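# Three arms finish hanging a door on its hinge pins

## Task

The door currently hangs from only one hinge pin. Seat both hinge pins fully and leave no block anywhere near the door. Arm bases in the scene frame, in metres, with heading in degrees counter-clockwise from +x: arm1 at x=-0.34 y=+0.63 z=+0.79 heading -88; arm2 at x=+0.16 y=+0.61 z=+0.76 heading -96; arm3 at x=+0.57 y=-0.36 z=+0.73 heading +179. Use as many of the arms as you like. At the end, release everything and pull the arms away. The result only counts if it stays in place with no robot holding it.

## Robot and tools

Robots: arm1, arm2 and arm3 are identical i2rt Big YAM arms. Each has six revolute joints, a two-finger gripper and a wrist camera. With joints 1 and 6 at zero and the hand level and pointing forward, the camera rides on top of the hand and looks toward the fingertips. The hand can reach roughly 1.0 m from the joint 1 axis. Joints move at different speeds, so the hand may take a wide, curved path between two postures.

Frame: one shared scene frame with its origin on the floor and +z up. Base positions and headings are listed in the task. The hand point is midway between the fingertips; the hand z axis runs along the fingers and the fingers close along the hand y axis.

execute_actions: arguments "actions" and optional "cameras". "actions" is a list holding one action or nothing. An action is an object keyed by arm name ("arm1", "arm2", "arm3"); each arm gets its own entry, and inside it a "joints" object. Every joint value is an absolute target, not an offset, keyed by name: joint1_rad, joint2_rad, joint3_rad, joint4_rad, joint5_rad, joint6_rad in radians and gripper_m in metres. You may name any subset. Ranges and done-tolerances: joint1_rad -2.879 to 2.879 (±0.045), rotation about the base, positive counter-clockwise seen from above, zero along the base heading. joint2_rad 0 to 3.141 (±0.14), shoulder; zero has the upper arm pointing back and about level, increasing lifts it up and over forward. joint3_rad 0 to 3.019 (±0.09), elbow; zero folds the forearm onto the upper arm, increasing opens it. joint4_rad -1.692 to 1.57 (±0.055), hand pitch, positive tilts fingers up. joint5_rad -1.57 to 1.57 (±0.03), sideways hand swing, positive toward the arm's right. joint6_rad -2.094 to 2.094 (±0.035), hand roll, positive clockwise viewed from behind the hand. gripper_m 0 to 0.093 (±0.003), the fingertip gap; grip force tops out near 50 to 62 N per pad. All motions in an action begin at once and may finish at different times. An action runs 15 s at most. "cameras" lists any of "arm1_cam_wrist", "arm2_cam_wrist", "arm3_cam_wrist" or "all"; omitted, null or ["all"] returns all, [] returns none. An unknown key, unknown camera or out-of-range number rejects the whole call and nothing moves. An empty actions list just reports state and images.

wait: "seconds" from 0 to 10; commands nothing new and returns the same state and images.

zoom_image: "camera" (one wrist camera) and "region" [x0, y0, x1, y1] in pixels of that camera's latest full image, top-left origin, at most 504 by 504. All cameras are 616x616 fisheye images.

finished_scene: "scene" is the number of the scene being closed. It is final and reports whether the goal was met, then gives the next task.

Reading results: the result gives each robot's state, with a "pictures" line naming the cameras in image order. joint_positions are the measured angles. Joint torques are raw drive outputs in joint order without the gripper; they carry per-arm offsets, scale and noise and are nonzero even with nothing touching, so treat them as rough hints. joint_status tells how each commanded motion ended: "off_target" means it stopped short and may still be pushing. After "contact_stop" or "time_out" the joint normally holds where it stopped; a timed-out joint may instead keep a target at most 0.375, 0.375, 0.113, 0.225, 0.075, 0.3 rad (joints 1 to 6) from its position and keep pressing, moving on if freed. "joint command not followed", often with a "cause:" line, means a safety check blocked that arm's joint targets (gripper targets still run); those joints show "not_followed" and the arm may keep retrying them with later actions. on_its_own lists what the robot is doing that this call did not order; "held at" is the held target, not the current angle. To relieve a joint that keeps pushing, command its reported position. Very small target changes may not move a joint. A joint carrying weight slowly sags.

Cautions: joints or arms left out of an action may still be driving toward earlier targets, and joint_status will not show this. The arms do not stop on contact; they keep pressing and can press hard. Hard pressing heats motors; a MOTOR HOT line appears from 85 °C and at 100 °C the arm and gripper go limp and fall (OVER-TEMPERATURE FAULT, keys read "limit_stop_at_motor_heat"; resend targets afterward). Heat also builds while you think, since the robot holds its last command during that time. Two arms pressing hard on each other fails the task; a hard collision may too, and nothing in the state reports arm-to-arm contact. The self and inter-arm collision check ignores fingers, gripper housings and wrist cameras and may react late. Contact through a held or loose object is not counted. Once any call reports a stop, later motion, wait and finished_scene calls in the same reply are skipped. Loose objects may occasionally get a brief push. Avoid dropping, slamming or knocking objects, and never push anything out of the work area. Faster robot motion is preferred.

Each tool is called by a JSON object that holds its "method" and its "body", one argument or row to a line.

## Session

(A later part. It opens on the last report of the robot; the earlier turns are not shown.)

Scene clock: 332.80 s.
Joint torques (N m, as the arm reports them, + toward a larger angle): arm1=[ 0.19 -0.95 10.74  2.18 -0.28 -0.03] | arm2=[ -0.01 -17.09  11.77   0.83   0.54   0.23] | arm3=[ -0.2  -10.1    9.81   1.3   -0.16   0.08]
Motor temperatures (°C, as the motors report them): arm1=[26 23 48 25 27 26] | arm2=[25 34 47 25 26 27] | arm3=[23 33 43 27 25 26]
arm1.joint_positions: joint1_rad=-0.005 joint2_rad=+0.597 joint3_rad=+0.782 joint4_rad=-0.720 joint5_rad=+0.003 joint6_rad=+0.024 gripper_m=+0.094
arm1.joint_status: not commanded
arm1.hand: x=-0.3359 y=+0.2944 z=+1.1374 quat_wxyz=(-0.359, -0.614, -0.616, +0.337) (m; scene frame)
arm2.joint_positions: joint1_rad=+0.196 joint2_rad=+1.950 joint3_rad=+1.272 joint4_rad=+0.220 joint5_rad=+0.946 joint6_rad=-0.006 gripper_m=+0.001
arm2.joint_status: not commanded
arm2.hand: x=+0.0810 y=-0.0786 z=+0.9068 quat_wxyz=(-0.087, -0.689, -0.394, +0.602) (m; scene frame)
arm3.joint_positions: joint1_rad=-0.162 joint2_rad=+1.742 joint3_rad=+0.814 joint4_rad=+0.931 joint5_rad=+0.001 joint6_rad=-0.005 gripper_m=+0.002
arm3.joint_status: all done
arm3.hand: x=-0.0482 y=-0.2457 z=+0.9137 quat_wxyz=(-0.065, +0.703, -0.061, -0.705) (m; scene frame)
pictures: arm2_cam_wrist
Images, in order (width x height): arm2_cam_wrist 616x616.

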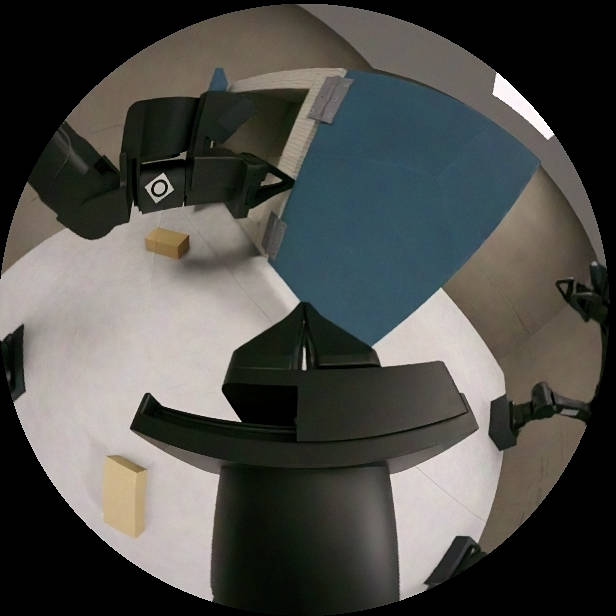

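{"method": "execute_actions", "body": {
  "actions": [
    {"arm3":{"joints":{"joint2_rad":1.70,"joint3_rad":0.80}},"arm2":{"joints":{"joint1_rad":-0.188,"joint2_rad":1.83,"joint3_rad":0.80,"joint4_rad":0.80,"joint5_rad":-0.45}}}
  ],
  "cameras": ["arm2_cam_wrist"]
}}

Scene clock: 345.27 s.
Joint torques (N m, as the arm reports them, + toward a larger angle): arm1=[ 0.28 -0.98 10.73  2.11 -0.27 -0.03] | arm2=[ -0.3  -12.31   7.52   2.79  -0.23   0.14] | arm3=[ -0.3  -13.07   6.89   1.39   0.15   0.09]
Motor temperatures (°C, as the motors report them): arm1=[26 23 48 25 27 26] | arm2=[25 34 47 25 26 27] | arm3=[23 33 44 27 25 26]
arm1.joint_positions: joint1_rad=-0.005 joint2_rad=+0.597 joint3_rad=+0.782 joint4_rad=-0.720 joint5_rad=+0.003 joint6_rad=+0.024 gripper_m=+0.094
arm1.joint_status: not commanded
arm1.hand: x=-0.3359 y=+0.2944 z=+1.1374 quat_wxyz=(-0.359, -0.614, -0.616, +0.337) (m; scene frame)
arm2.joint_positions: joint1_rad=-0.189 joint2_rad=+1.821 joint3_rad=+0.792 joint4_rad=+0.772 joint5_rad=-0.446 joint6_rad=-0.005 gripper_m=+0.001
arm2.joint_status: all done
arm2.hand: x=+0.0560 y=+0.0145 z=+0.8605 quat_wxyz=(-0.497, -0.539, -0.566, +0.376) (m; scene frame)
arm3.joint_positions: joint1_rad=-0.162 joint2_rad=+1.720 joint3_rad=+0.800 joint4_rad=+0.929 joint5_rad=-0.007 joint6_rad=-0.005 gripper_m=+0.002
arm3.joint_status: all done
arm3.hand: x=-0.0431 y=-0.2479 z=+0.9199 quat_wxyz=(-0.063, +0.702, -0.058, -0.707) (m; scene frame)
pictures: arm2_cam_wrist
Images, in order (width x height): arm2_cam_wrist 616x616.

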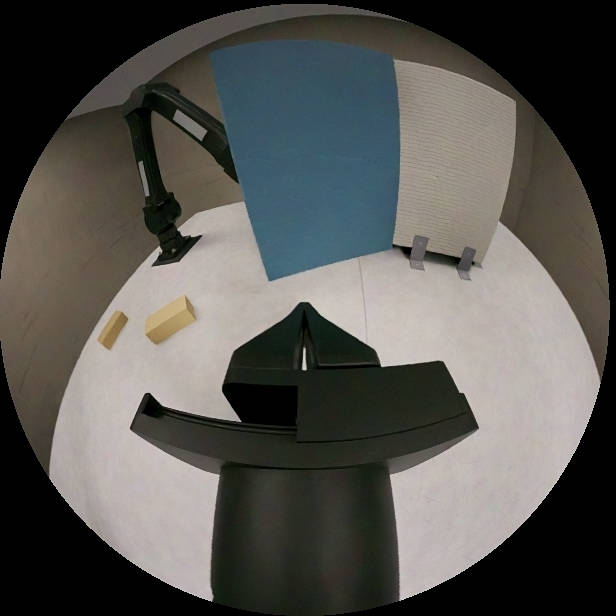

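{"method": "execute_actions", "body": {
  "actions": [],
  "cameras": ["arm3_cam_wrist","arm1_cam_wrist"]
}}

Scene clock: 352.60 s.
Joint torques (N m, as the arm reports them, + toward a larger angle): arm1=[ 0.16 -0.92 10.74  2.21 -0.27 -0.03] | arm2=[ -0.2  -12.59   7.52   2.89  -0.28   0.16] | arm3=[ -0.15 -13.05   6.81   1.43   0.12   0.08]
Motor temperatures (°C, as the motors report them): arm1=[26 23 48 25 27 26] | arm2=[25 34 45 25 26 27] | arm3=[23 34 44 27 25 26]
arm1.joint_positions: joint1_rad=-0.005 joint2_rad=+0.597 joint3_rad=+0.782 joint4_rad=-0.720 joint5_rad=+0.003 joint6_rad=+0.024 gripper_m=+0.094
arm1.joint_status: not commanded
arm1.hand: x=-0.3359 y=+0.2944 z=+1.1374 quat_wxyz=(-0.359, -0.614, -0.616, +0.337) (m; scene frame)
arm2.joint_positions: joint1_rad=-0.189 joint2_rad=+1.821 joint3_rad=+0.792 joint4_rad=+0.772 joint5_rad=-0.446 joint6_rad=-0.005 gripper_m=+0.001
arm2.joint_status: all done
arm2.hand: x=+0.0560 y=+0.0145 z=+0.8605 quat_wxyz=(-0.497, -0.539, -0.566, +0.376) (m; scene frame)
arm3.joint_positions: joint1_rad=-0.162 joint2_rad=+1.720 joint3_rad=+0.800 joint4_rad=+0.929 joint5_rad=-0.007 joint6_rad=-0.005 gripper_m=+0.002
arm3.joint_status: all done
arm3.hand: x=-0.0431 y=-0.2479 z=+0.9199 quat_wxyz=(-0.063, +0.702, -0.058, -0.707) (m; scene frame)
pictures: arm1_cam_wrist, arm3_cam_wrist
Images, in order (width x height): arm1_cam_wrist 616x616, arm3_cam_wrist 616x616.

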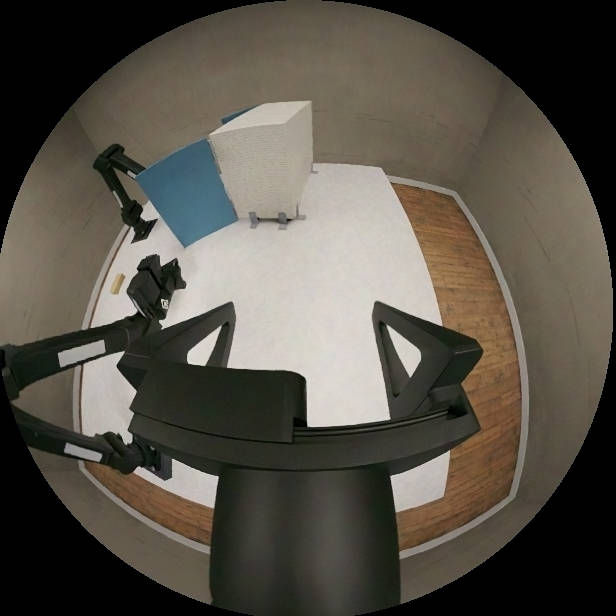

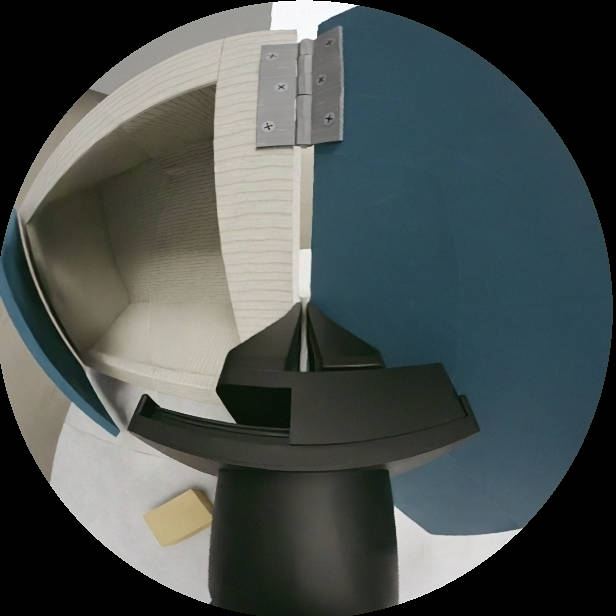

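{"method": "execute_actions", "body": {
  "actions": [
    {"arm2":{"joints":{"joint2_rad":1.3,"joint3_rad":0.45,"joint4_rad":0.88}}}
  ],
  "cameras": []
}}

{"method": "execute_actions", "body": {
  "actions": [
    {"arm2":{"joints":{"joint1_rad":0.35,"joint5_rad":0.0}}}
  ],
  "cameras": ["arm2_cam_wrist"]
}}

Scene clock: 359.53 s.
Joint torques (N m, as the arm reports them, + toward a larger angle): arm1=[ 0.24 -0.89 10.7   2.16 -0.28 -0.03] | arm2=[-0.61 -6.35  7.9   2.53 -0.09  0.18] | arm3=[ -0.25 -12.83   6.78   1.52   0.11   0.07]
Motor temperatures (°C, as the motors report them): arm1=[26 23 48 25 27 26] | arm2=[25 34 45 25 26 27] | arm3=[23 34 43 27 25 26]
arm1.joint_positions: joint1_rad=-0.005 joint2_rad=+0.597 joint3_rad=+0.782 joint4_rad=-0.720 joint5_rad=+0.003 joint6_rad=+0.024 gripper_m=+0.094
arm1.joint_status: not commanded
arm1.hand: x=-0.3359 y=+0.2944 z=+1.1374 quat_wxyz=(-0.359, -0.614, -0.616, +0.337) (m; scene frame)
arm2.joint_positions: joint1_rad=-0.189 joint2_rad=+1.298 joint3_rad=+0.455 joint4_rad=+0.858 joint5_rad=-0.447 joint6_rad=-0.005 gripper_m=+0.001
arm2.joint_status: all done
arm2.hand: x=+0.0940 y=+0.1413 z=+0.9969 quat_wxyz=(-0.540, -0.455, -0.531, +0.468) (m; scene frame)
arm3.joint_positions: joint1_rad=-0.162 joint2_rad=+1.720 joint3_rad=+0.800 joint4_rad=+0.929 joint5_rad=-0.007 joint6_rad=-0.005 gripper_m=+0.002
arm3.joint_status: not commanded
arm3.hand: x=-0.0431 y=-0.2479 z=+0.9199 quat_wxyz=(-0.063, +0.702, -0.058, -0.707) (m; scene frame)
pictures: none
No camera images: the call's "cameras" was empty. Leave "cameras" out to get every camera's image.

Scene clock: 360.77 s.
Joint torques (N m, as the arm reports them, + toward a larger angle): arm1=[ 0.26 -1.09 10.68  2.14 -0.27 -0.02] | arm2=[ 0.12 -6.71  7.92  2.65  0.22  0.14] | arm3=[  0.03 -13.25   6.76   1.38   0.12   0.11]
Motor temperatures (°C, as the motors report them): arm1=[26 23 48 25 27 26] | arm2=[25 34 45 25 26 27] | arm3=[23 34 43 27 25 26]
arm1.joint_positions: joint1_rad=-0.005 joint2_rad=+0.597 joint3_rad=+0.782 joint4_rad=-0.720 joint5_rad=+0.003 joint6_rad=+0.024 gripper_m=+0.094
arm1.joint_status: not commanded
arm1.hand: x=-0.3359 y=+0.2944 z=+1.1374 quat_wxyz=(-0.359, -0.614, -0.616, +0.337) (m; scene frame)
arm2.joint_positions: joint1_rad=+0.347 joint2_rad=+1.298 joint3_rad=+0.455 joint4_rad=+0.858 joint5_rad=-0.004 joint6_rad=-0.005 gripper_m=+0.001
arm2.joint_status: all done
arm2.hand: x=+0.2758 y=+0.1391 z=+0.9984 quat_wxyz=(-0.563, -0.431, -0.550, +0.441) (m; scene frame)
arm3.joint_positions: joint1_rad=-0.162 joint2_rad=+1.720 joint3_rad=+0.800 joint4_rad=+0.929 joint5_rad=-0.007 joint6_rad=-0.005 gripper_m=+0.002
arm3.joint_status: not commanded
arm3.hand: x=-0.0431 y=-0.2479 z=+0.9199 quat_wxyz=(-0.063, +0.702, -0.058, -0.707) (m; scene frame)
pictures: arm2_cam_wrist
Images, in order (width x height): arm2_cam_wrist 616x616.

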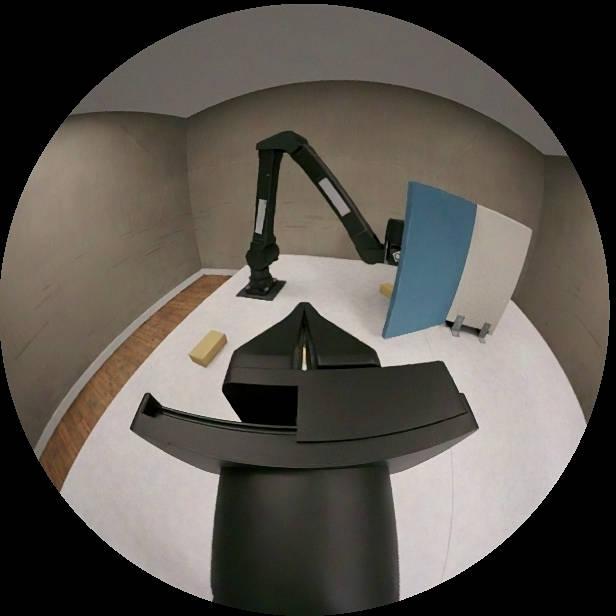

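{"method": "execute_actions", "body": {
  "actions": [
    {"arm2":{"joints":{"joint1_rad":0.25,"joint2_rad":1.93,"joint3_rad":1.1,"joint4_rad":0.75}}}
  ],
  "cameras": ["arm2_cam_wrist"]
}}

Scene clock: 369.03 s.
Joint torques (N m, as the arm reports them, + toward a larger angle): arm1=[ 0.09 -0.86 10.68  2.18 -0.28 -0.02] | arm2=[ -0.42 -14.97  11.92   1.24   0.18   0.14] | arm3=[ -0.37 -13.03   6.87   1.49   0.1    0.09]
Motor temperatures (°C, as the motors report them): arm1=[26 23 48 25 27 26] | arm2=[25 33 45 25 26 27] | arm3=[23 34 43 27 25 26]
arm1.joint_positions: joint1_rad=-0.005 joint2_rad=+0.597 joint3_rad=+0.782 joint4_rad=-0.720 joint5_rad=+0.003 joint6_rad=+0.024 gripper_m=+0.094
arm1.joint_status: not commanded
arm1.hand: x=-0.3359 y=+0.2944 z=+1.1374 quat_wxyz=(-0.359, -0.614, -0.616, +0.337) (m; scene frame)
arm2.joint_positions: joint1_rad=+0.249 joint2_rad=+1.921 joint3_rad=+1.055 joint4_rad=+0.768 joint5_rad=-0.002 joint6_rad=-0.005 gripper_m=+0.001
arm2.joint_status: all done
arm2.hand: x=+0.2606 y=-0.0910 z=+0.9159 quat_wxyz=(-0.510, -0.484, -0.558, +0.442) (m; scene frame)
arm3.joint_positions: joint1_rad=-0.162 joint2_rad=+1.720 joint3_rad=+0.800 joint4_rad=+0.929 joint5_rad=-0.007 joint6_rad=-0.005 gripper_m=+0.002
arm3.joint_status: not commanded
arm3.hand: x=-0.0431 y=-0.2479 z=+0.9199 quat_wxyz=(-0.063, +0.702, -0.058, -0.707) (m; scene frame)
pictures: arm2_cam_wrist
Images, in order (width x height): arm2_cam_wrist 616x616.

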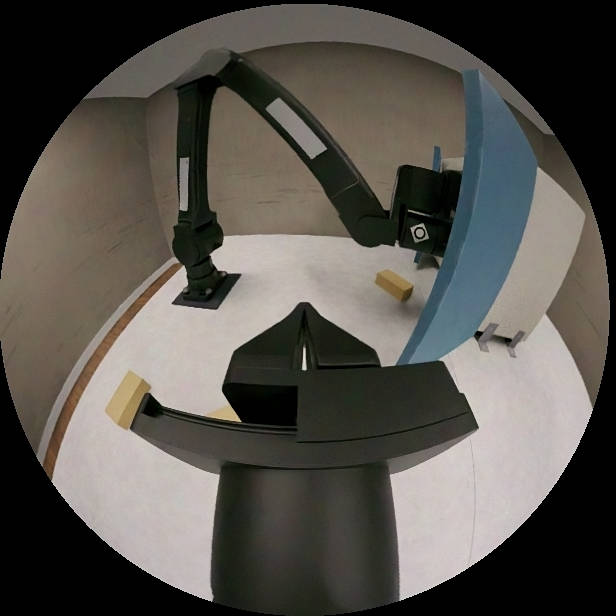

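{"method": "execute_actions", "body": {
  "actions": [
    {"arm2":{"joints":{"joint2_rad":2.0,"joint3_rad":1.27,"joint4_rad":0.6}}}
  ],
  "cameras": ["arm2_cam_wrist"]
}}

Scene clock: 374.37 s.
Joint torques (N m, as the arm reports them, + toward a larger angle): arm1=[ 0.1  -0.91 10.72  2.18 -0.28 -0.02] | arm2=[ -0.39 -16.49  12.51   1.03   0.13   0.2 ] | arm3=[ -0.42 -13.13   6.85   1.41   0.12   0.12]
Motor temperatures (°C, as the motors report them): arm1=[26 23 48 25 27 26] | arm2=[25 33 46 25 26 27] | arm3=[23 34 43 27 25 26]
arm1.joint_positions: joint1_rad=-0.005 joint2_rad=+0.597 joint3_rad=+0.782 joint4_rad=-0.720 joint5_rad=+0.003 joint6_rad=+0.024 gripper_m=+0.094
arm1.joint_status: not commanded
arm1.hand: x=-0.3359 y=+0.2944 z=+1.1374 quat_wxyz=(-0.359, -0.614, -0.616, +0.337) (m; scene frame)
arm2.joint_positions: joint1_rad=+0.249 joint2_rad=+1.988 joint3_rad=+1.229 joint4_rad=+0.620 joint5_rad=-0.002 joint6_rad=-0.005 gripper_m=+0.001
arm2.joint_status: all done
arm2.hand: x=+0.2675 y=-0.1406 z=+0.9202 quat_wxyz=(-0.498, -0.493, -0.568, +0.431) (m; scene frame)
arm3.joint_positions: joint1_rad=-0.162 joint2_rad=+1.720 joint3_rad=+0.800 joint4_rad=+0.929 joint5_rad=-0.007 joint6_rad=-0.005 gripper_m=+0.002
arm3.joint_status: not commanded
arm3.hand: x=-0.0431 y=-0.2479 z=+0.9199 quat_wxyz=(-0.063, +0.702, -0.058, -0.707) (m; scene frame)
pictures: arm2_cam_wrist
Images, in order (width x height): arm2_cam_wrist 616x616.

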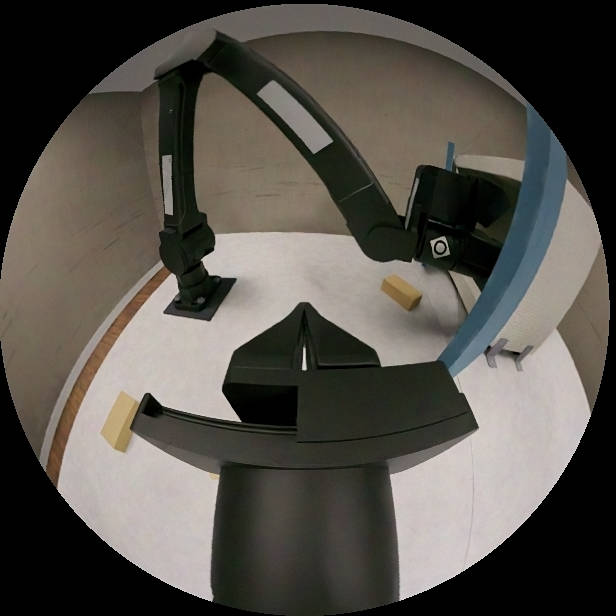

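Nearly edge-on now. Swing fingers in.

{"method": "execute_actions", "body": {
  "actions": [
    {"arm2":{"joints":{"joint1_rad":0.17,"joint5_rad":0.4}}}
  ],
  "cameras": ["arm2_cam_wrist","arm3_cam_wrist"]
}}

Scene clock: 378.37 s.
Joint torques (N m, as the arm reports them, + toward a larger angle): arm1=[ 0.07 -0.68 10.71  2.18 -0.27 -0.03] | arm2=[  0.5  -16.04  12.48   0.97   0.27   0.14] | arm3=[ -0.4  -12.65   6.82   1.48  -0.02   0.11]
Motor temperatures (°C, as the motors report them): arm1=[26 23 48 25 27 26] | arm2=[25 34 46 25 26 27] | arm3=[23 34 43 27 25 26]
arm1.joint_positions: joint1_rad=-0.005 joint2_rad=+0.597 joint3_rad=+0.782 joint4_rad=-0.720 joint5_rad=+0.003 joint6_rad=+0.024 gripper_m=+0.094
arm1.joint_status: not commanded
arm1.hand: x=-0.3359 y=+0.2944 z=+1.1374 quat_wxyz=(-0.359, -0.614, -0.616, +0.337) (m; scene frame)
arm2.joint_positions: joint1_rad=+0.165 joint2_rad=+1.988 joint3_rad=+1.229 joint4_rad=+0.620 joint5_rad=+0.396 joint6_rad=-0.005 gripper_m=+0.001
arm2.joint_status: all done
arm2.hand: x=+0.1367 y=-0.1374 z=+0.9211 quat_wxyz=(-0.368, -0.602, -0.447, +0.550) (m; scene frame)
arm3.joint_positions: joint1_rad=-0.162 joint2_rad=+1.720 joint3_rad=+0.800 joint4_rad=+0.929 joint5_rad=-0.004 joint6_rad=-0.005 gripper_m=+0.002
arm3.joint_status: not commanded
arm3.hand: x=-0.0431 y=-0.2474 z=+0.9199 quat_wxyz=(-0.064, +0.701, -0.059, -0.707) (m; scene frame)
pictures: arm2_cam_wrist, arm3_cam_wrist
Images, in order (width x height): arm2_cam_wrist 616x616, arm3_cam_wrist 616x616.

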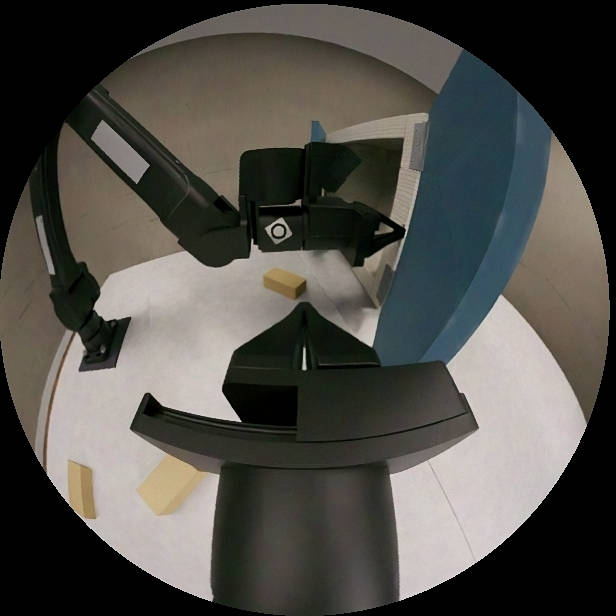

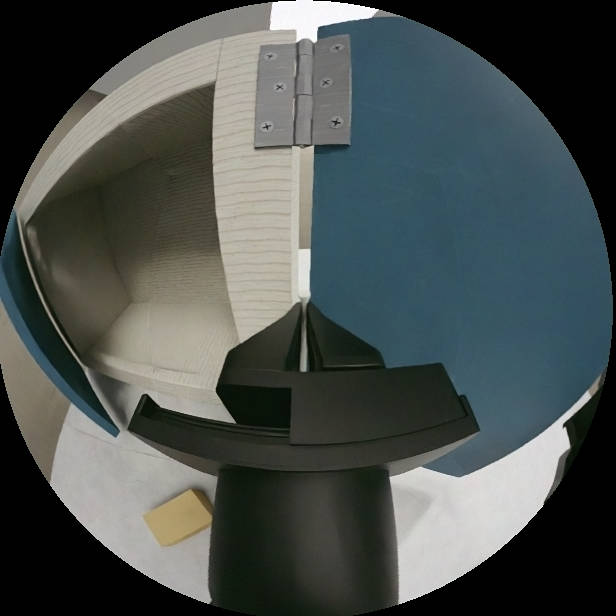

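{"method": "execute_actions", "body": {
  "actions": [
    {"arm2":{"joints":{"joint1_rad":0.03,"joint2_rad":1.93,"joint3_rad":1.1,"joint4_rad":0.7}},"arm3":{"joints":{"joint2_rad":1.735}}}
  ],
  "cameras": ["arm2_cam_wrist","arm3_cam_wrist"]
}}

Scene clock: 383.93 s.
Joint torques (N m, as the arm reports them, + toward a larger angle): arm1=[ 0.14 -0.83 10.73  2.16 -0.29 -0.04] | arm2=[  0.53 -15.68   8.43   2.77   0.12   0.18] | arm3=[ -0.33 -10.46   6.92   1.42  -0.02   0.1 ]
Motor temperatures (°C, as the motors report them): arm1=[26 23 48 25 27 26] | arm2=[25 34 46 25 26 27] | arm3=[23 34 43 27 25 26]
arm1.joint_positions: joint1_rad=-0.005 joint2_rad=+0.597 joint3_rad=+0.782 joint4_rad=-0.720 joint5_rad=+0.003 joint6_rad=+0.024 gripper_m=+0.094
arm1.joint_status: not commanded
arm1.hand: x=-0.3359 y=+0.2944 z=+1.1374 quat_wxyz=(-0.359, -0.614, -0.616, +0.337) (m; scene frame)
arm2.joint_positions: joint1_rad=+0.021 joint2_rad=+1.930 joint3_rad=+1.100 joint4_rad=+0.674 joint5_rad=+0.399 joint6_rad=-0.006 gripper_m=+0.001
arm2.joint_status: all done
arm2.hand: x=+0.0326 y=-0.0872 z=+0.9090 quat_wxyz=(-0.321, -0.636, -0.407, +0.571) (m; scene frame)
arm3.joint_positions: joint1_rad=-0.162 joint2_rad=+1.720 joint3_rad=+0.800 joint4_rad=+0.929 joint5_rad=-0.004 joint6_rad=-0.005 gripper_m=+0.002
arm3.joint_status: all done
arm3.hand: x=-0.0431 y=-0.2474 z=+0.9199 quat_wxyz=(-0.064, +0.701, -0.059, -0.707) (m; scene frame)
pictures: arm2_cam_wrist, arm3_cam_wrist
Images, in order (width x height): arm2_cam_wrist 616x616, arm3_cam_wrist 616x616.

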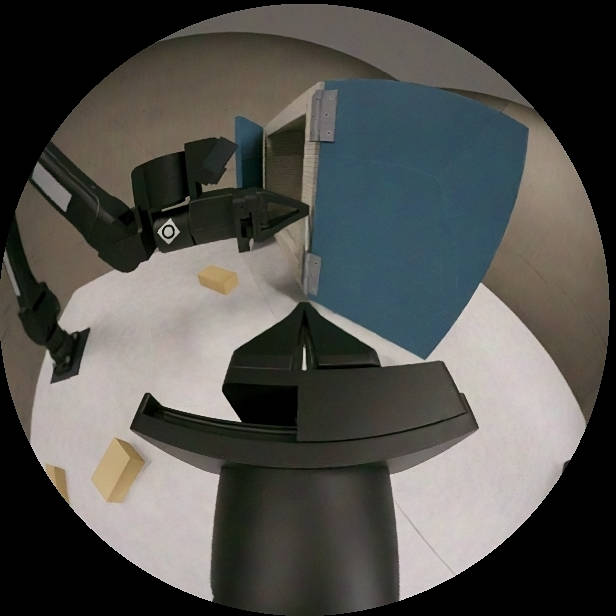

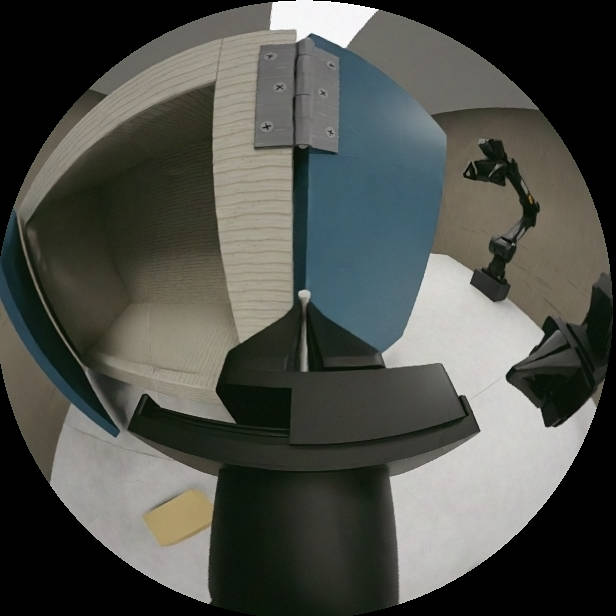

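{"method": "zoom_image", "body": {
  "camera": "arm2_cam_wrist",
  "region": [280,200,350,290]
}}

Region (280, 200, 350, 290) of arm2_cam_wrist's 616x616 image, scaled by 5.600, with more detail than that image has.

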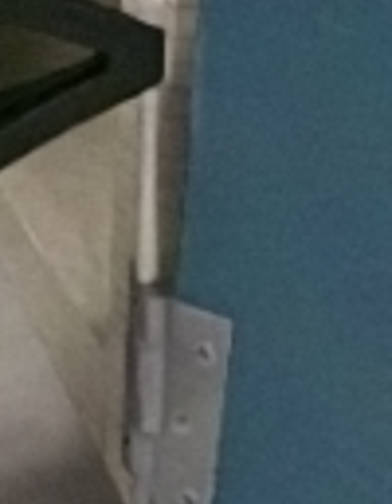

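{"method": "execute_actions", "body": {
  "actions": [
    {"arm3":{"joints":{"joint2_rad":1.72,"joint3_rad":0.846}}}
  ],
  "cameras": ["arm2_cam_wrist"]
}}

{"method": "zoom_image", "body": {
  "camera": "arm2_cam_wrist",
  "region": [285,225,335,275]
}}

Scene clock: 392.13 s.
Joint torques (N m, as the arm reports them, + toward a larger angle): arm1=[ 0.17 -0.88 10.71  2.18 -0.28 -0.03] | arm2=[  0.57 -15.9    8.57   2.81   0.11   0.17] | arm3=[ -0.25 -11.45  10.77   1.46   0.     0.09]
Motor temperatures (°C, as the motors report them): arm1=[26 23 48 25 27 26] | arm2=[25 34 45 25 26 27] | arm3=[23 34 43 27 25 26]
arm1.joint_positions: joint1_rad=-0.005 joint2_rad=+0.597 joint3_rad=+0.782 joint4_rad=-0.720 joint5_rad=+0.003 joint6_rad=+0.024 gripper_m=+0.094
arm1.joint_status: not commanded
arm1.hand: x=-0.3359 y=+0.2944 z=+1.1374 quat_wxyz=(-0.359, -0.614, -0.616, +0.337) (m; scene frame)
arm2.joint_positions: joint1_rad=+0.021 joint2_rad=+1.930 joint3_rad=+1.100 joint4_rad=+0.674 joint5_rad=+0.399 joint6_rad=-0.006 gripper_m=+0.001
arm2.joint_status: not commanded
arm2.hand: x=+0.0326 y=-0.0872 z=+0.9090 quat_wxyz=(-0.321, -0.636, -0.407, +0.571) (m; scene frame)
arm3.joint_positions: joint1_rad=-0.162 joint2_rad=+1.720 joint3_rad=+0.800 joint4_rad=+0.929 joint5_rad=-0.004 joint6_rad=-0.005 gripper_m=+0.002
arm3.joint_status: all done
arm3.hand: x=-0.0431 y=-0.2474 z=+0.9199 quat_wxyz=(-0.064, +0.701, -0.059, -0.707) (m; scene frame)
pictures: arm2_cam_wrist
Images, in order (width x height): arm2_cam_wrist 616x616.

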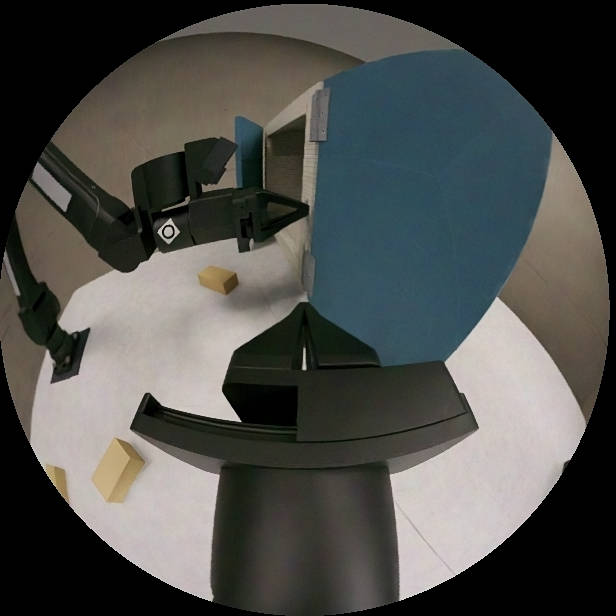

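Region (285, 225, 335, 275) of arm2_cam_wrist's 616x616 image, scaled by 10.080, with more detail than that image has.

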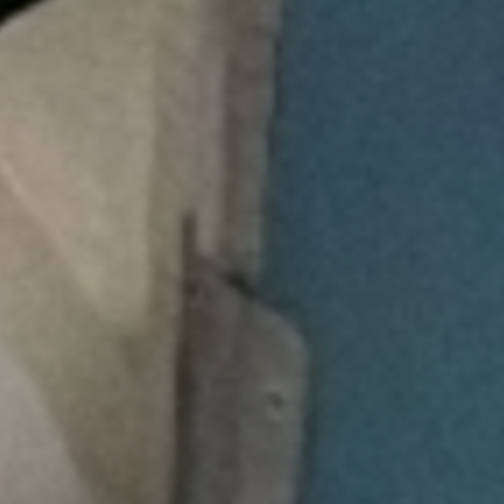

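{"method": "execute_actions", "body": {
  "actions": [
    {"arm3":{"joints":{"joint3_rad":0.858}}}
  ],
  "cameras": ["arm2_cam_wrist"]
}}

{"method": "zoom_image", "body": {
  "camera": "arm2_cam_wrist",
  "region": [285,225,335,275]
}}

Scene clock: 400.03 s.
Joint torques (N m, as the arm reports them, + toward a larger angle): arm1=[ 0.2  -0.73 10.7   2.16 -0.27 -0.03] | arm2=[  0.14 -15.83   8.41   2.71   0.15   0.19] | arm3=[ -0.16 -11.29  10.53   1.49   0.02   0.1 ]
Motor temperatures (°C, as the motors report them): arm1=[26 23 49 25 27 26] | arm2=[25 34 45 25 26 27] | arm3=[23 34 45 27 25 26]
arm1.joint_positions: joint1_rad=-0.005 joint2_rad=+0.597 joint3_rad=+0.782 joint4_rad=-0.720 joint5_rad=+0.003 joint6_rad=+0.024 gripper_m=+0.094
arm1.joint_status: not commanded
arm1.hand: x=-0.3359 y=+0.2944 z=+1.1374 quat_wxyz=(-0.359, -0.614, -0.616, +0.337) (m; scene frame)
arm2.joint_positions: joint1_rad=+0.021 joint2_rad=+1.930 joint3_rad=+1.100 joint4_rad=+0.674 joint5_rad=+0.399 joint6_rad=-0.006 gripper_m=+0.001
arm2.joint_status: not commanded
arm2.hand: x=+0.0326 y=-0.0872 z=+0.9090 quat_wxyz=(-0.321, -0.636, -0.407, +0.571) (m; scene frame)
arm3.joint_positions: joint1_rad=-0.162 joint2_rad=+1.720 joint3_rad=+0.817 joint4_rad=+0.929 joint5_rad=-0.004 joint6_rad=-0.005 gripper_m=+0.002
arm3.joint_status: all done
arm3.hand: x=-0.0479 y=-0.2465 z=+0.9278 quat_wxyz=(-0.064, +0.696, -0.059, -0.713) (m; scene frame)
pictures: arm2_cam_wrist
Images, in order (width x height): arm2_cam_wrist 616x616.

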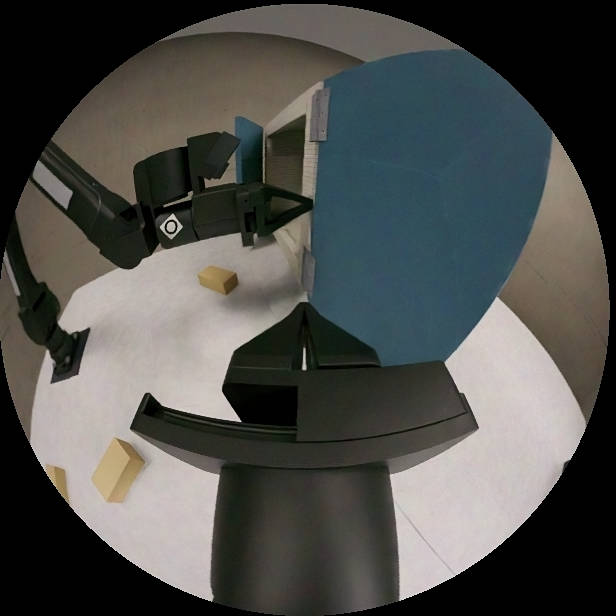

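Region (285, 225, 335, 275) of arm2_cam_wrist's 616x616 image, scaled by 10.080, with more detail than that image has.

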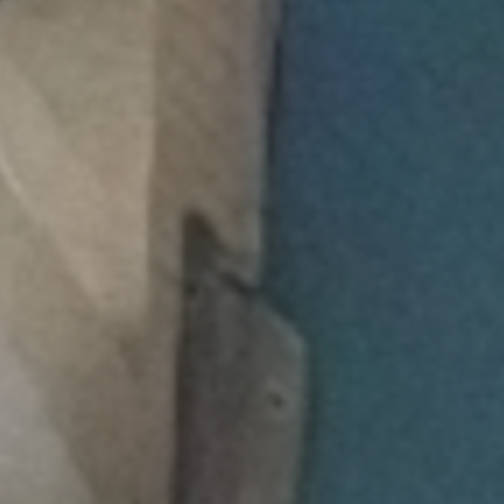

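{"method": "execute_actions", "body": {
  "actions": [
    {"arm3":{"joints":{"joint3_rad":0.803}}}
  ],
  "cameras": []
}}

{"method": "execute_actions", "body": {
  "actions": [
    {"arm3":{"joints":{"joint2_rad":1.765}}}
  ],
  "cameras": ["arm2_cam_wrist"]
}}

{"method": "zoom_image", "body": {
  "camera": "arm2_cam_wrist",
  "region": [285,215,345,275]
}}

Scene clock: 409.20 s.
Joint torques (N m, as the arm reports them, + toward a larger angle): arm1=[ 0.39 -0.86 10.73  2.16 -0.27 -0.02] | arm2=[  0.12 -15.46   8.48   2.77   0.14   0.19] | arm3=[ -0.38 -11.58   6.64   1.4    0.03   0.08]
Motor temperatures (°C, as the motors report them): arm1=[26 23 49 25 27 26] | arm2=[25 34 45 25 26 27] | arm3=[23 34 46 27 25 26]
arm1.joint_positions: joint1_rad=-0.005 joint2_rad=+0.597 joint3_rad=+0.782 joint4_rad=-0.720 joint5_rad=+0.003 joint6_rad=+0.024 gripper_m=+0.094
arm1.joint_status: not commanded
arm1.hand: x=-0.3359 y=+0.2944 z=+1.1374 quat_wxyz=(-0.359, -0.614, -0.616, +0.337) (m; scene frame)
arm2.joint_positions: joint1_rad=+0.021 joint2_rad=+1.930 joint3_rad=+1.100 joint4_rad=+0.674 joint5_rad=+0.399 joint6_rad=-0.006 gripper_m=+0.001
arm2.joint_status: not commanded
arm2.hand: x=+0.0326 y=-0.0872 z=+0.9090 quat_wxyz=(-0.321, -0.636, -0.407, +0.571) (m; scene frame)
arm3.joint_positions: joint1_rad=-0.162 joint2_rad=+1.720 joint3_rad=+0.806 joint4_rad=+0.929 joint5_rad=-0.004 joint6_rad=-0.005 gripper_m=+0.002
arm3.joint_status: all done
arm3.hand: x=-0.0446 y=-0.2471 z=+0.9225 quat_wxyz=(-0.064, +0.700, -0.059, -0.709) (m; scene frame)
pictures: none
No camera images: the call's "cameras" was empty. Leave "cameras" out to get every camera's image.

Scene clock: 409.87 s.
Joint torques (N m, as the arm reports them, + toward a larger angle): arm1=[ 0.2  -0.76 10.7   2.22 -0.27 -0.03] | arm2=[  0.61 -16.07   8.46   2.66   0.15   0.17] | arm3=[-0.07 -9.63  6.64  1.42  0.01  0.1 ]
Motor temperatures (°C, as the motors report them): arm1=[26 23 49 25 27 26] | arm2=[25 34 45 25 26 27] | arm3=[23 34 46 27 25 26]
arm1.joint_positions: joint1_rad=-0.005 joint2_rad=+0.597 joint3_rad=+0.782 joint4_rad=-0.720 joint5_rad=+0.003 joint6_rad=+0.024 gripper_m=+0.094
arm1.joint_status: not commanded
arm1.hand: x=-0.3359 y=+0.2944 z=+1.1374 quat_wxyz=(-0.359, -0.614, -0.616, +0.337) (m; scene frame)
arm2.joint_positions: joint1_rad=+0.021 joint2_rad=+1.930 joint3_rad=+1.100 joint4_rad=+0.674 joint5_rad=+0.399 joint6_rad=-0.006 gripper_m=+0.001
arm2.joint_status: not commanded
arm2.hand: x=+0.0326 y=-0.0872 z=+0.9090 quat_wxyz=(-0.321, -0.636, -0.407, +0.571) (m; scene frame)
arm3.joint_positions: joint1_rad=-0.162 joint2_rad=+1.738 joint3_rad=+0.806 joint4_rad=+0.932 joint5_rad=-0.004 joint6_rad=-0.005 gripper_m=+0.002
arm3.joint_status: all done
arm3.hand: x=-0.0457 y=-0.2469 z=+0.9124 quat_wxyz=(-0.064, +0.705, -0.060, -0.704) (m; scene frame)
pictures: arm2_cam_wrist
Images, in order (width x height): arm2_cam_wrist 616x616.

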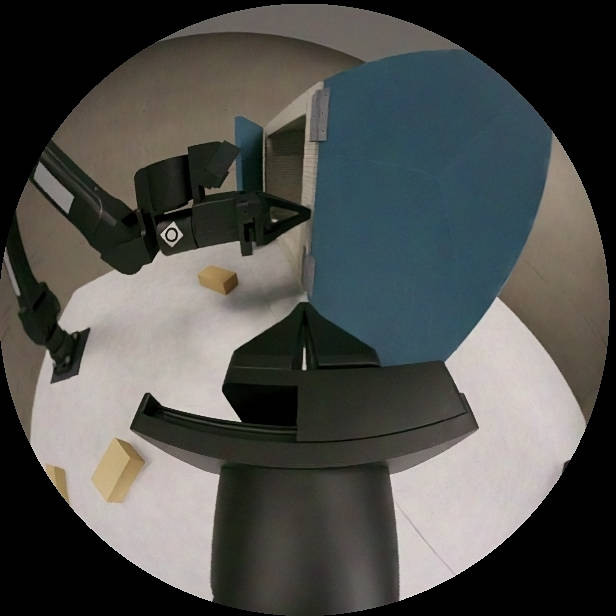

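Region (285, 215, 345, 275) of arm2_cam_wrist's 616x616 image, scaled by 8.400, with more detail than that image has.

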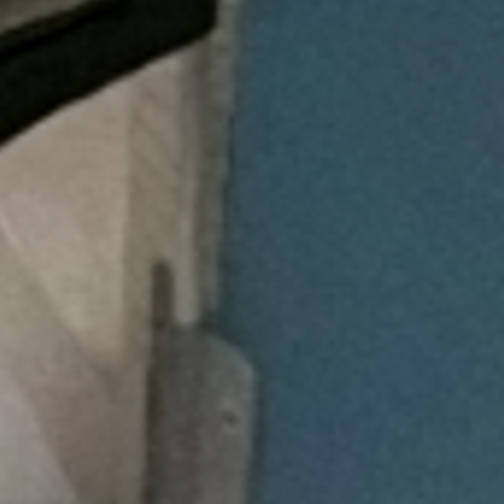

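{"method": "execute_actions", "body": {
  "actions": [
    {"arm3":{"joints":{"joint2_rad":1.775,"joint3_rad":0.85}}}
  ],
  "cameras": ["arm2_cam_wrist"]
}}

{"method": "zoom_image", "body": {
  "camera": "arm2_cam_wrist",
  "region": [285,215,345,275]
}}

Scene clock: 415.23 s.
Joint torques (N m, as the arm reports them, + toward a larger angle): arm1=[ 0.12 -0.92 10.74  2.15 -0.27 -0.03] | arm2=[  0.53 -16.1    8.51   2.67   0.12   0.18] | arm3=[-0.13 -9.84  9.81  1.31  0.01  0.1 ]
Motor temperatures (°C, as the motors report them): arm1=[26 23 49 25 27 26] | arm2=[25 34 44 25 26 27] | arm3=[23 34 45 27 25 26]
arm1.joint_positions: joint1_rad=-0.005 joint2_rad=+0.597 joint3_rad=+0.782 joint4_rad=-0.720 joint5_rad=+0.003 joint6_rad=+0.024 gripper_m=+0.094
arm1.joint_status: not commanded
arm1.hand: x=-0.3359 y=+0.2944 z=+1.1374 quat_wxyz=(-0.359, -0.614, -0.616, +0.337) (m; scene frame)
arm2.joint_positions: joint1_rad=+0.021 joint2_rad=+1.930 joint3_rad=+1.100 joint4_rad=+0.674 joint5_rad=+0.399 joint6_rad=-0.006 gripper_m=+0.001
arm2.joint_status: not commanded
arm2.hand: x=+0.0326 y=-0.0872 z=+0.9090 quat_wxyz=(-0.321, -0.636, -0.407, +0.571) (m; scene frame)
arm3.joint_positions: joint1_rad=-0.162 joint2_rad=+1.744 joint3_rad=+0.816 joint4_rad=+0.932 joint5_rad=-0.004 joint6_rad=-0.005 gripper_m=+0.002
arm3.joint_status: all done
arm3.hand: x=-0.0491 y=-0.2463 z=+0.9136 quat_wxyz=(-0.064, +0.703, -0.059, -0.706) (m; scene frame)
pictures: arm2_cam_wrist
Images, in order (width x height): arm2_cam_wrist 616x616.

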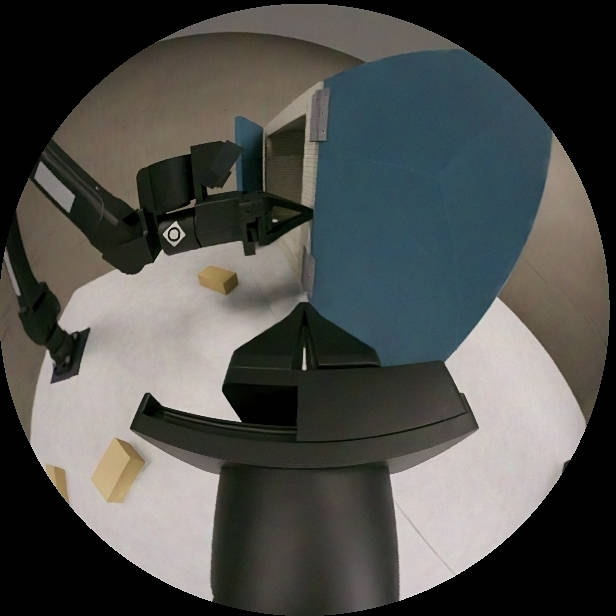

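Region (285, 215, 345, 275) of arm2_cam_wrist's 616x616 image, scaled by 8.400, with more detail than that image has.

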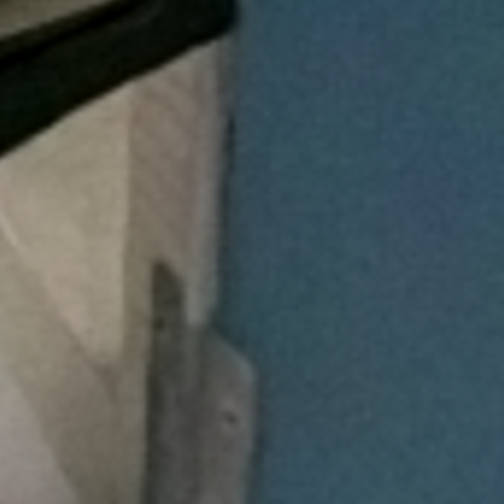

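{"method": "execute_actions", "body": {
  "actions": [
    {"arm3":{"joints":{"joint1_rad":-0.150}}}
  ],
  "cameras": []
}}

{"method": "execute_actions", "body": {
  "actions": [
    {"arm3":{"joints":{"joint1_rad":-0.174}}}
  ],
  "cameras": ["arm3_cam_wrist"]
}}

Scene clock: 422.27 s.
Joint torques (N m, as the arm reports them, + toward a larger angle): arm1=[ 0.15 -0.76 10.73  2.19 -0.27 -0.03] | arm2=[  0.76 -15.98   8.4    2.79   0.12   0.16] | arm3=[ 0.93 -9.51  9.78  1.39 -0.03  0.08]
Motor temperatures (°C, as the motors report them): arm1=[26 23 49 25 27 26] | arm2=[25 35 44 25 26 27] | arm3=[23 34 46 27 25 26]
arm1.joint_positions: joint1_rad=-0.005 joint2_rad=+0.597 joint3_rad=+0.782 joint4_rad=-0.720 joint5_rad=+0.003 joint6_rad=+0.024 gripper_m=+0.094
arm1.joint_status: not commanded
arm1.hand: x=-0.3359 y=+0.2944 z=+1.1374 quat_wxyz=(-0.359, -0.614, -0.616, +0.337) (m; scene frame)
arm2.joint_positions: joint1_rad=+0.021 joint2_rad=+1.930 joint3_rad=+1.100 joint4_rad=+0.674 joint5_rad=+0.399 joint6_rad=-0.006 gripper_m=+0.001
arm2.joint_status: not commanded
arm2.hand: x=+0.0326 y=-0.0872 z=+0.9090 quat_wxyz=(-0.321, -0.636, -0.407, +0.571) (m; scene frame)
arm3.joint_positions: joint1_rad=-0.162 joint2_rad=+1.744 joint3_rad=+0.816 joint4_rad=+0.932 joint5_rad=-0.004 joint6_rad=-0.005 gripper_m=+0.002
arm3.joint_status: all done
arm3.hand: x=-0.0491 y=-0.2463 z=+0.9136 quat_wxyz=(-0.064, +0.703, -0.059, -0.706) (m; scene frame)
pictures: none
No camera images: the call's "cameras" was empty. Leave "cameras" out to get every camera's image.

Scene clock: 422.73 s.
Joint torques (N m, as the arm reports them, + toward a larger angle): arm1=[ 0.18 -0.88 10.71  2.18 -0.28 -0.03] | arm2=[ -0.01 -15.89   8.47   2.69   0.16   0.18] | arm3=[-0.86 -9.96  9.77  1.34  0.02  0.1 ]
Motor temperatures (°C, as the motors report them): arm1=[26 23 49 25 27 26] | arm2=[25 35 44 25 26 27] | arm3=[23 34 46 27 25 26]
arm1.joint_positions: joint1_rad=-0.005 joint2_rad=+0.597 joint3_rad=+0.782 joint4_rad=-0.720 joint5_rad=+0.003 joint6_rad=+0.024 gripper_m=+0.094
arm1.joint_status: not commanded
arm1.hand: x=-0.3359 y=+0.2944 z=+1.1374 quat_wxyz=(-0.359, -0.614, -0.616, +0.337) (m; scene frame)
arm2.joint_positions: joint1_rad=+0.021 joint2_rad=+1.930 joint3_rad=+1.100 joint4_rad=+0.674 joint5_rad=+0.399 joint6_rad=-0.006 gripper_m=+0.001
arm2.joint_status: not commanded
arm2.hand: x=+0.0326 y=-0.0872 z=+0.9090 quat_wxyz=(-0.321, -0.636, -0.407, +0.571) (m; scene frame)
arm3.joint_positions: joint1_rad=-0.162 joint2_rad=+1.744 joint3_rad=+0.816 joint4_rad=+0.932 joint5_rad=-0.004 joint6_rad=-0.005 gripper_m=+0.002
arm3.joint_status: all done
arm3.hand: x=-0.0491 y=-0.2463 z=+0.9136 quat_wxyz=(-0.064, +0.703, -0.059, -0.706) (m; scene frame)
pictures: arm3_cam_wrist
Images, in order (width x height): arm3_cam_wrist 616x616.

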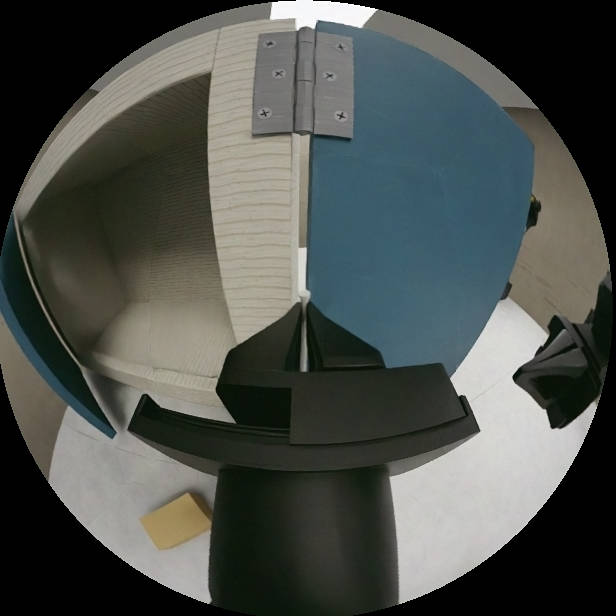

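{"method": "execute_actions", "body": {
  "actions": [
    {"arm3":{"joints":{"joint1_rad":-0.165,"joint2_rad":1.81,"joint3_rad":0.815,"joint4_rad":0.95}}}
  ],
  "cameras": ["arm2_cam_wrist"]
}}

{"method": "zoom_image", "body": {
  "camera": "arm2_cam_wrist",
  "region": [285,215,345,275]
}}

Scene clock: 427.67 s.
Joint torques (N m, as the arm reports them, + toward a larger angle): arm1=[ 0.21 -0.96 10.69  2.16 -0.28 -0.03] | arm2=[  0.39 -16.19   8.41   2.82   0.17   0.17] | arm3=[ 0.19 -8.23  6.66  1.36  0.01  0.11]
Motor temperatures (°C, as the motors report them): arm1=[26 23 49 25 27 26] | arm2=[25 35 44 25 26 27] | arm3=[23 33 46 27 25 26]
arm1.joint_positions: joint1_rad=-0.005 joint2_rad=+0.597 joint3_rad=+0.782 joint4_rad=-0.720 joint5_rad=+0.003 joint6_rad=+0.024 gripper_m=+0.094
arm1.joint_status: not commanded
arm1.hand: x=-0.3359 y=+0.2944 z=+1.1374 quat_wxyz=(-0.359, -0.614, -0.616, +0.337) (m; scene frame)
arm2.joint_positions: joint1_rad=+0.021 joint2_rad=+1.930 joint3_rad=+1.100 joint4_rad=+0.674 joint5_rad=+0.399 joint6_rad=-0.006 gripper_m=+0.001
arm2.joint_status: not commanded
arm2.hand: x=+0.0326 y=-0.0872 z=+0.9090 quat_wxyz=(-0.321, -0.636, -0.407, +0.571) (m; scene frame)
arm3.joint_positions: joint1_rad=-0.162 joint2_rad=+1.758 joint3_rad=+0.816 joint4_rad=+0.960 joint5_rad=-0.004 joint6_rad=-0.005 gripper_m=+0.002
arm3.joint_status: all done
arm3.hand: x=-0.0498 y=-0.2462 z=+0.9124 quat_wxyz=(-0.064, +0.698, -0.059, -0.711) (m; scene frame)
pictures: arm2_cam_wrist
Images, in order (width x height): arm2_cam_wrist 616x616.

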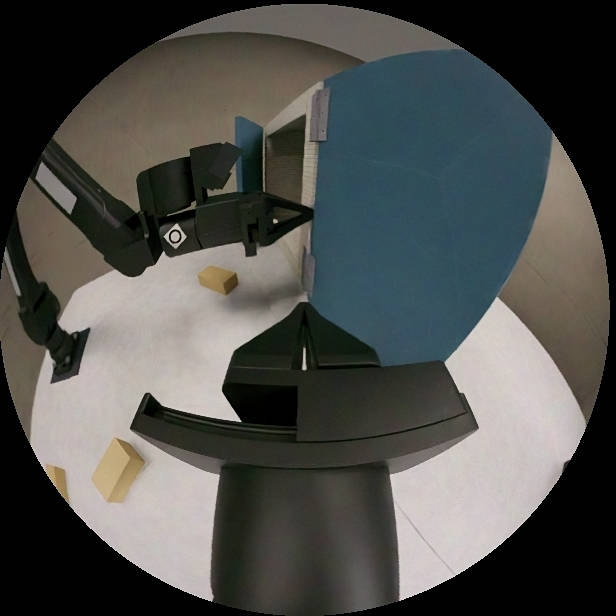

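Region (285, 215, 345, 275) of arm2_cam_wrist's 616x616 image, scaled by 8.400, with more detail than that image has.

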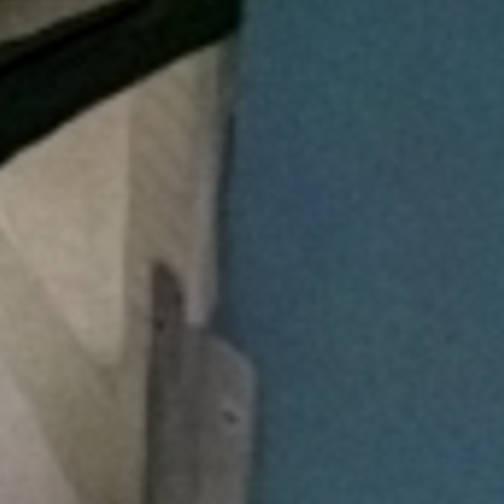

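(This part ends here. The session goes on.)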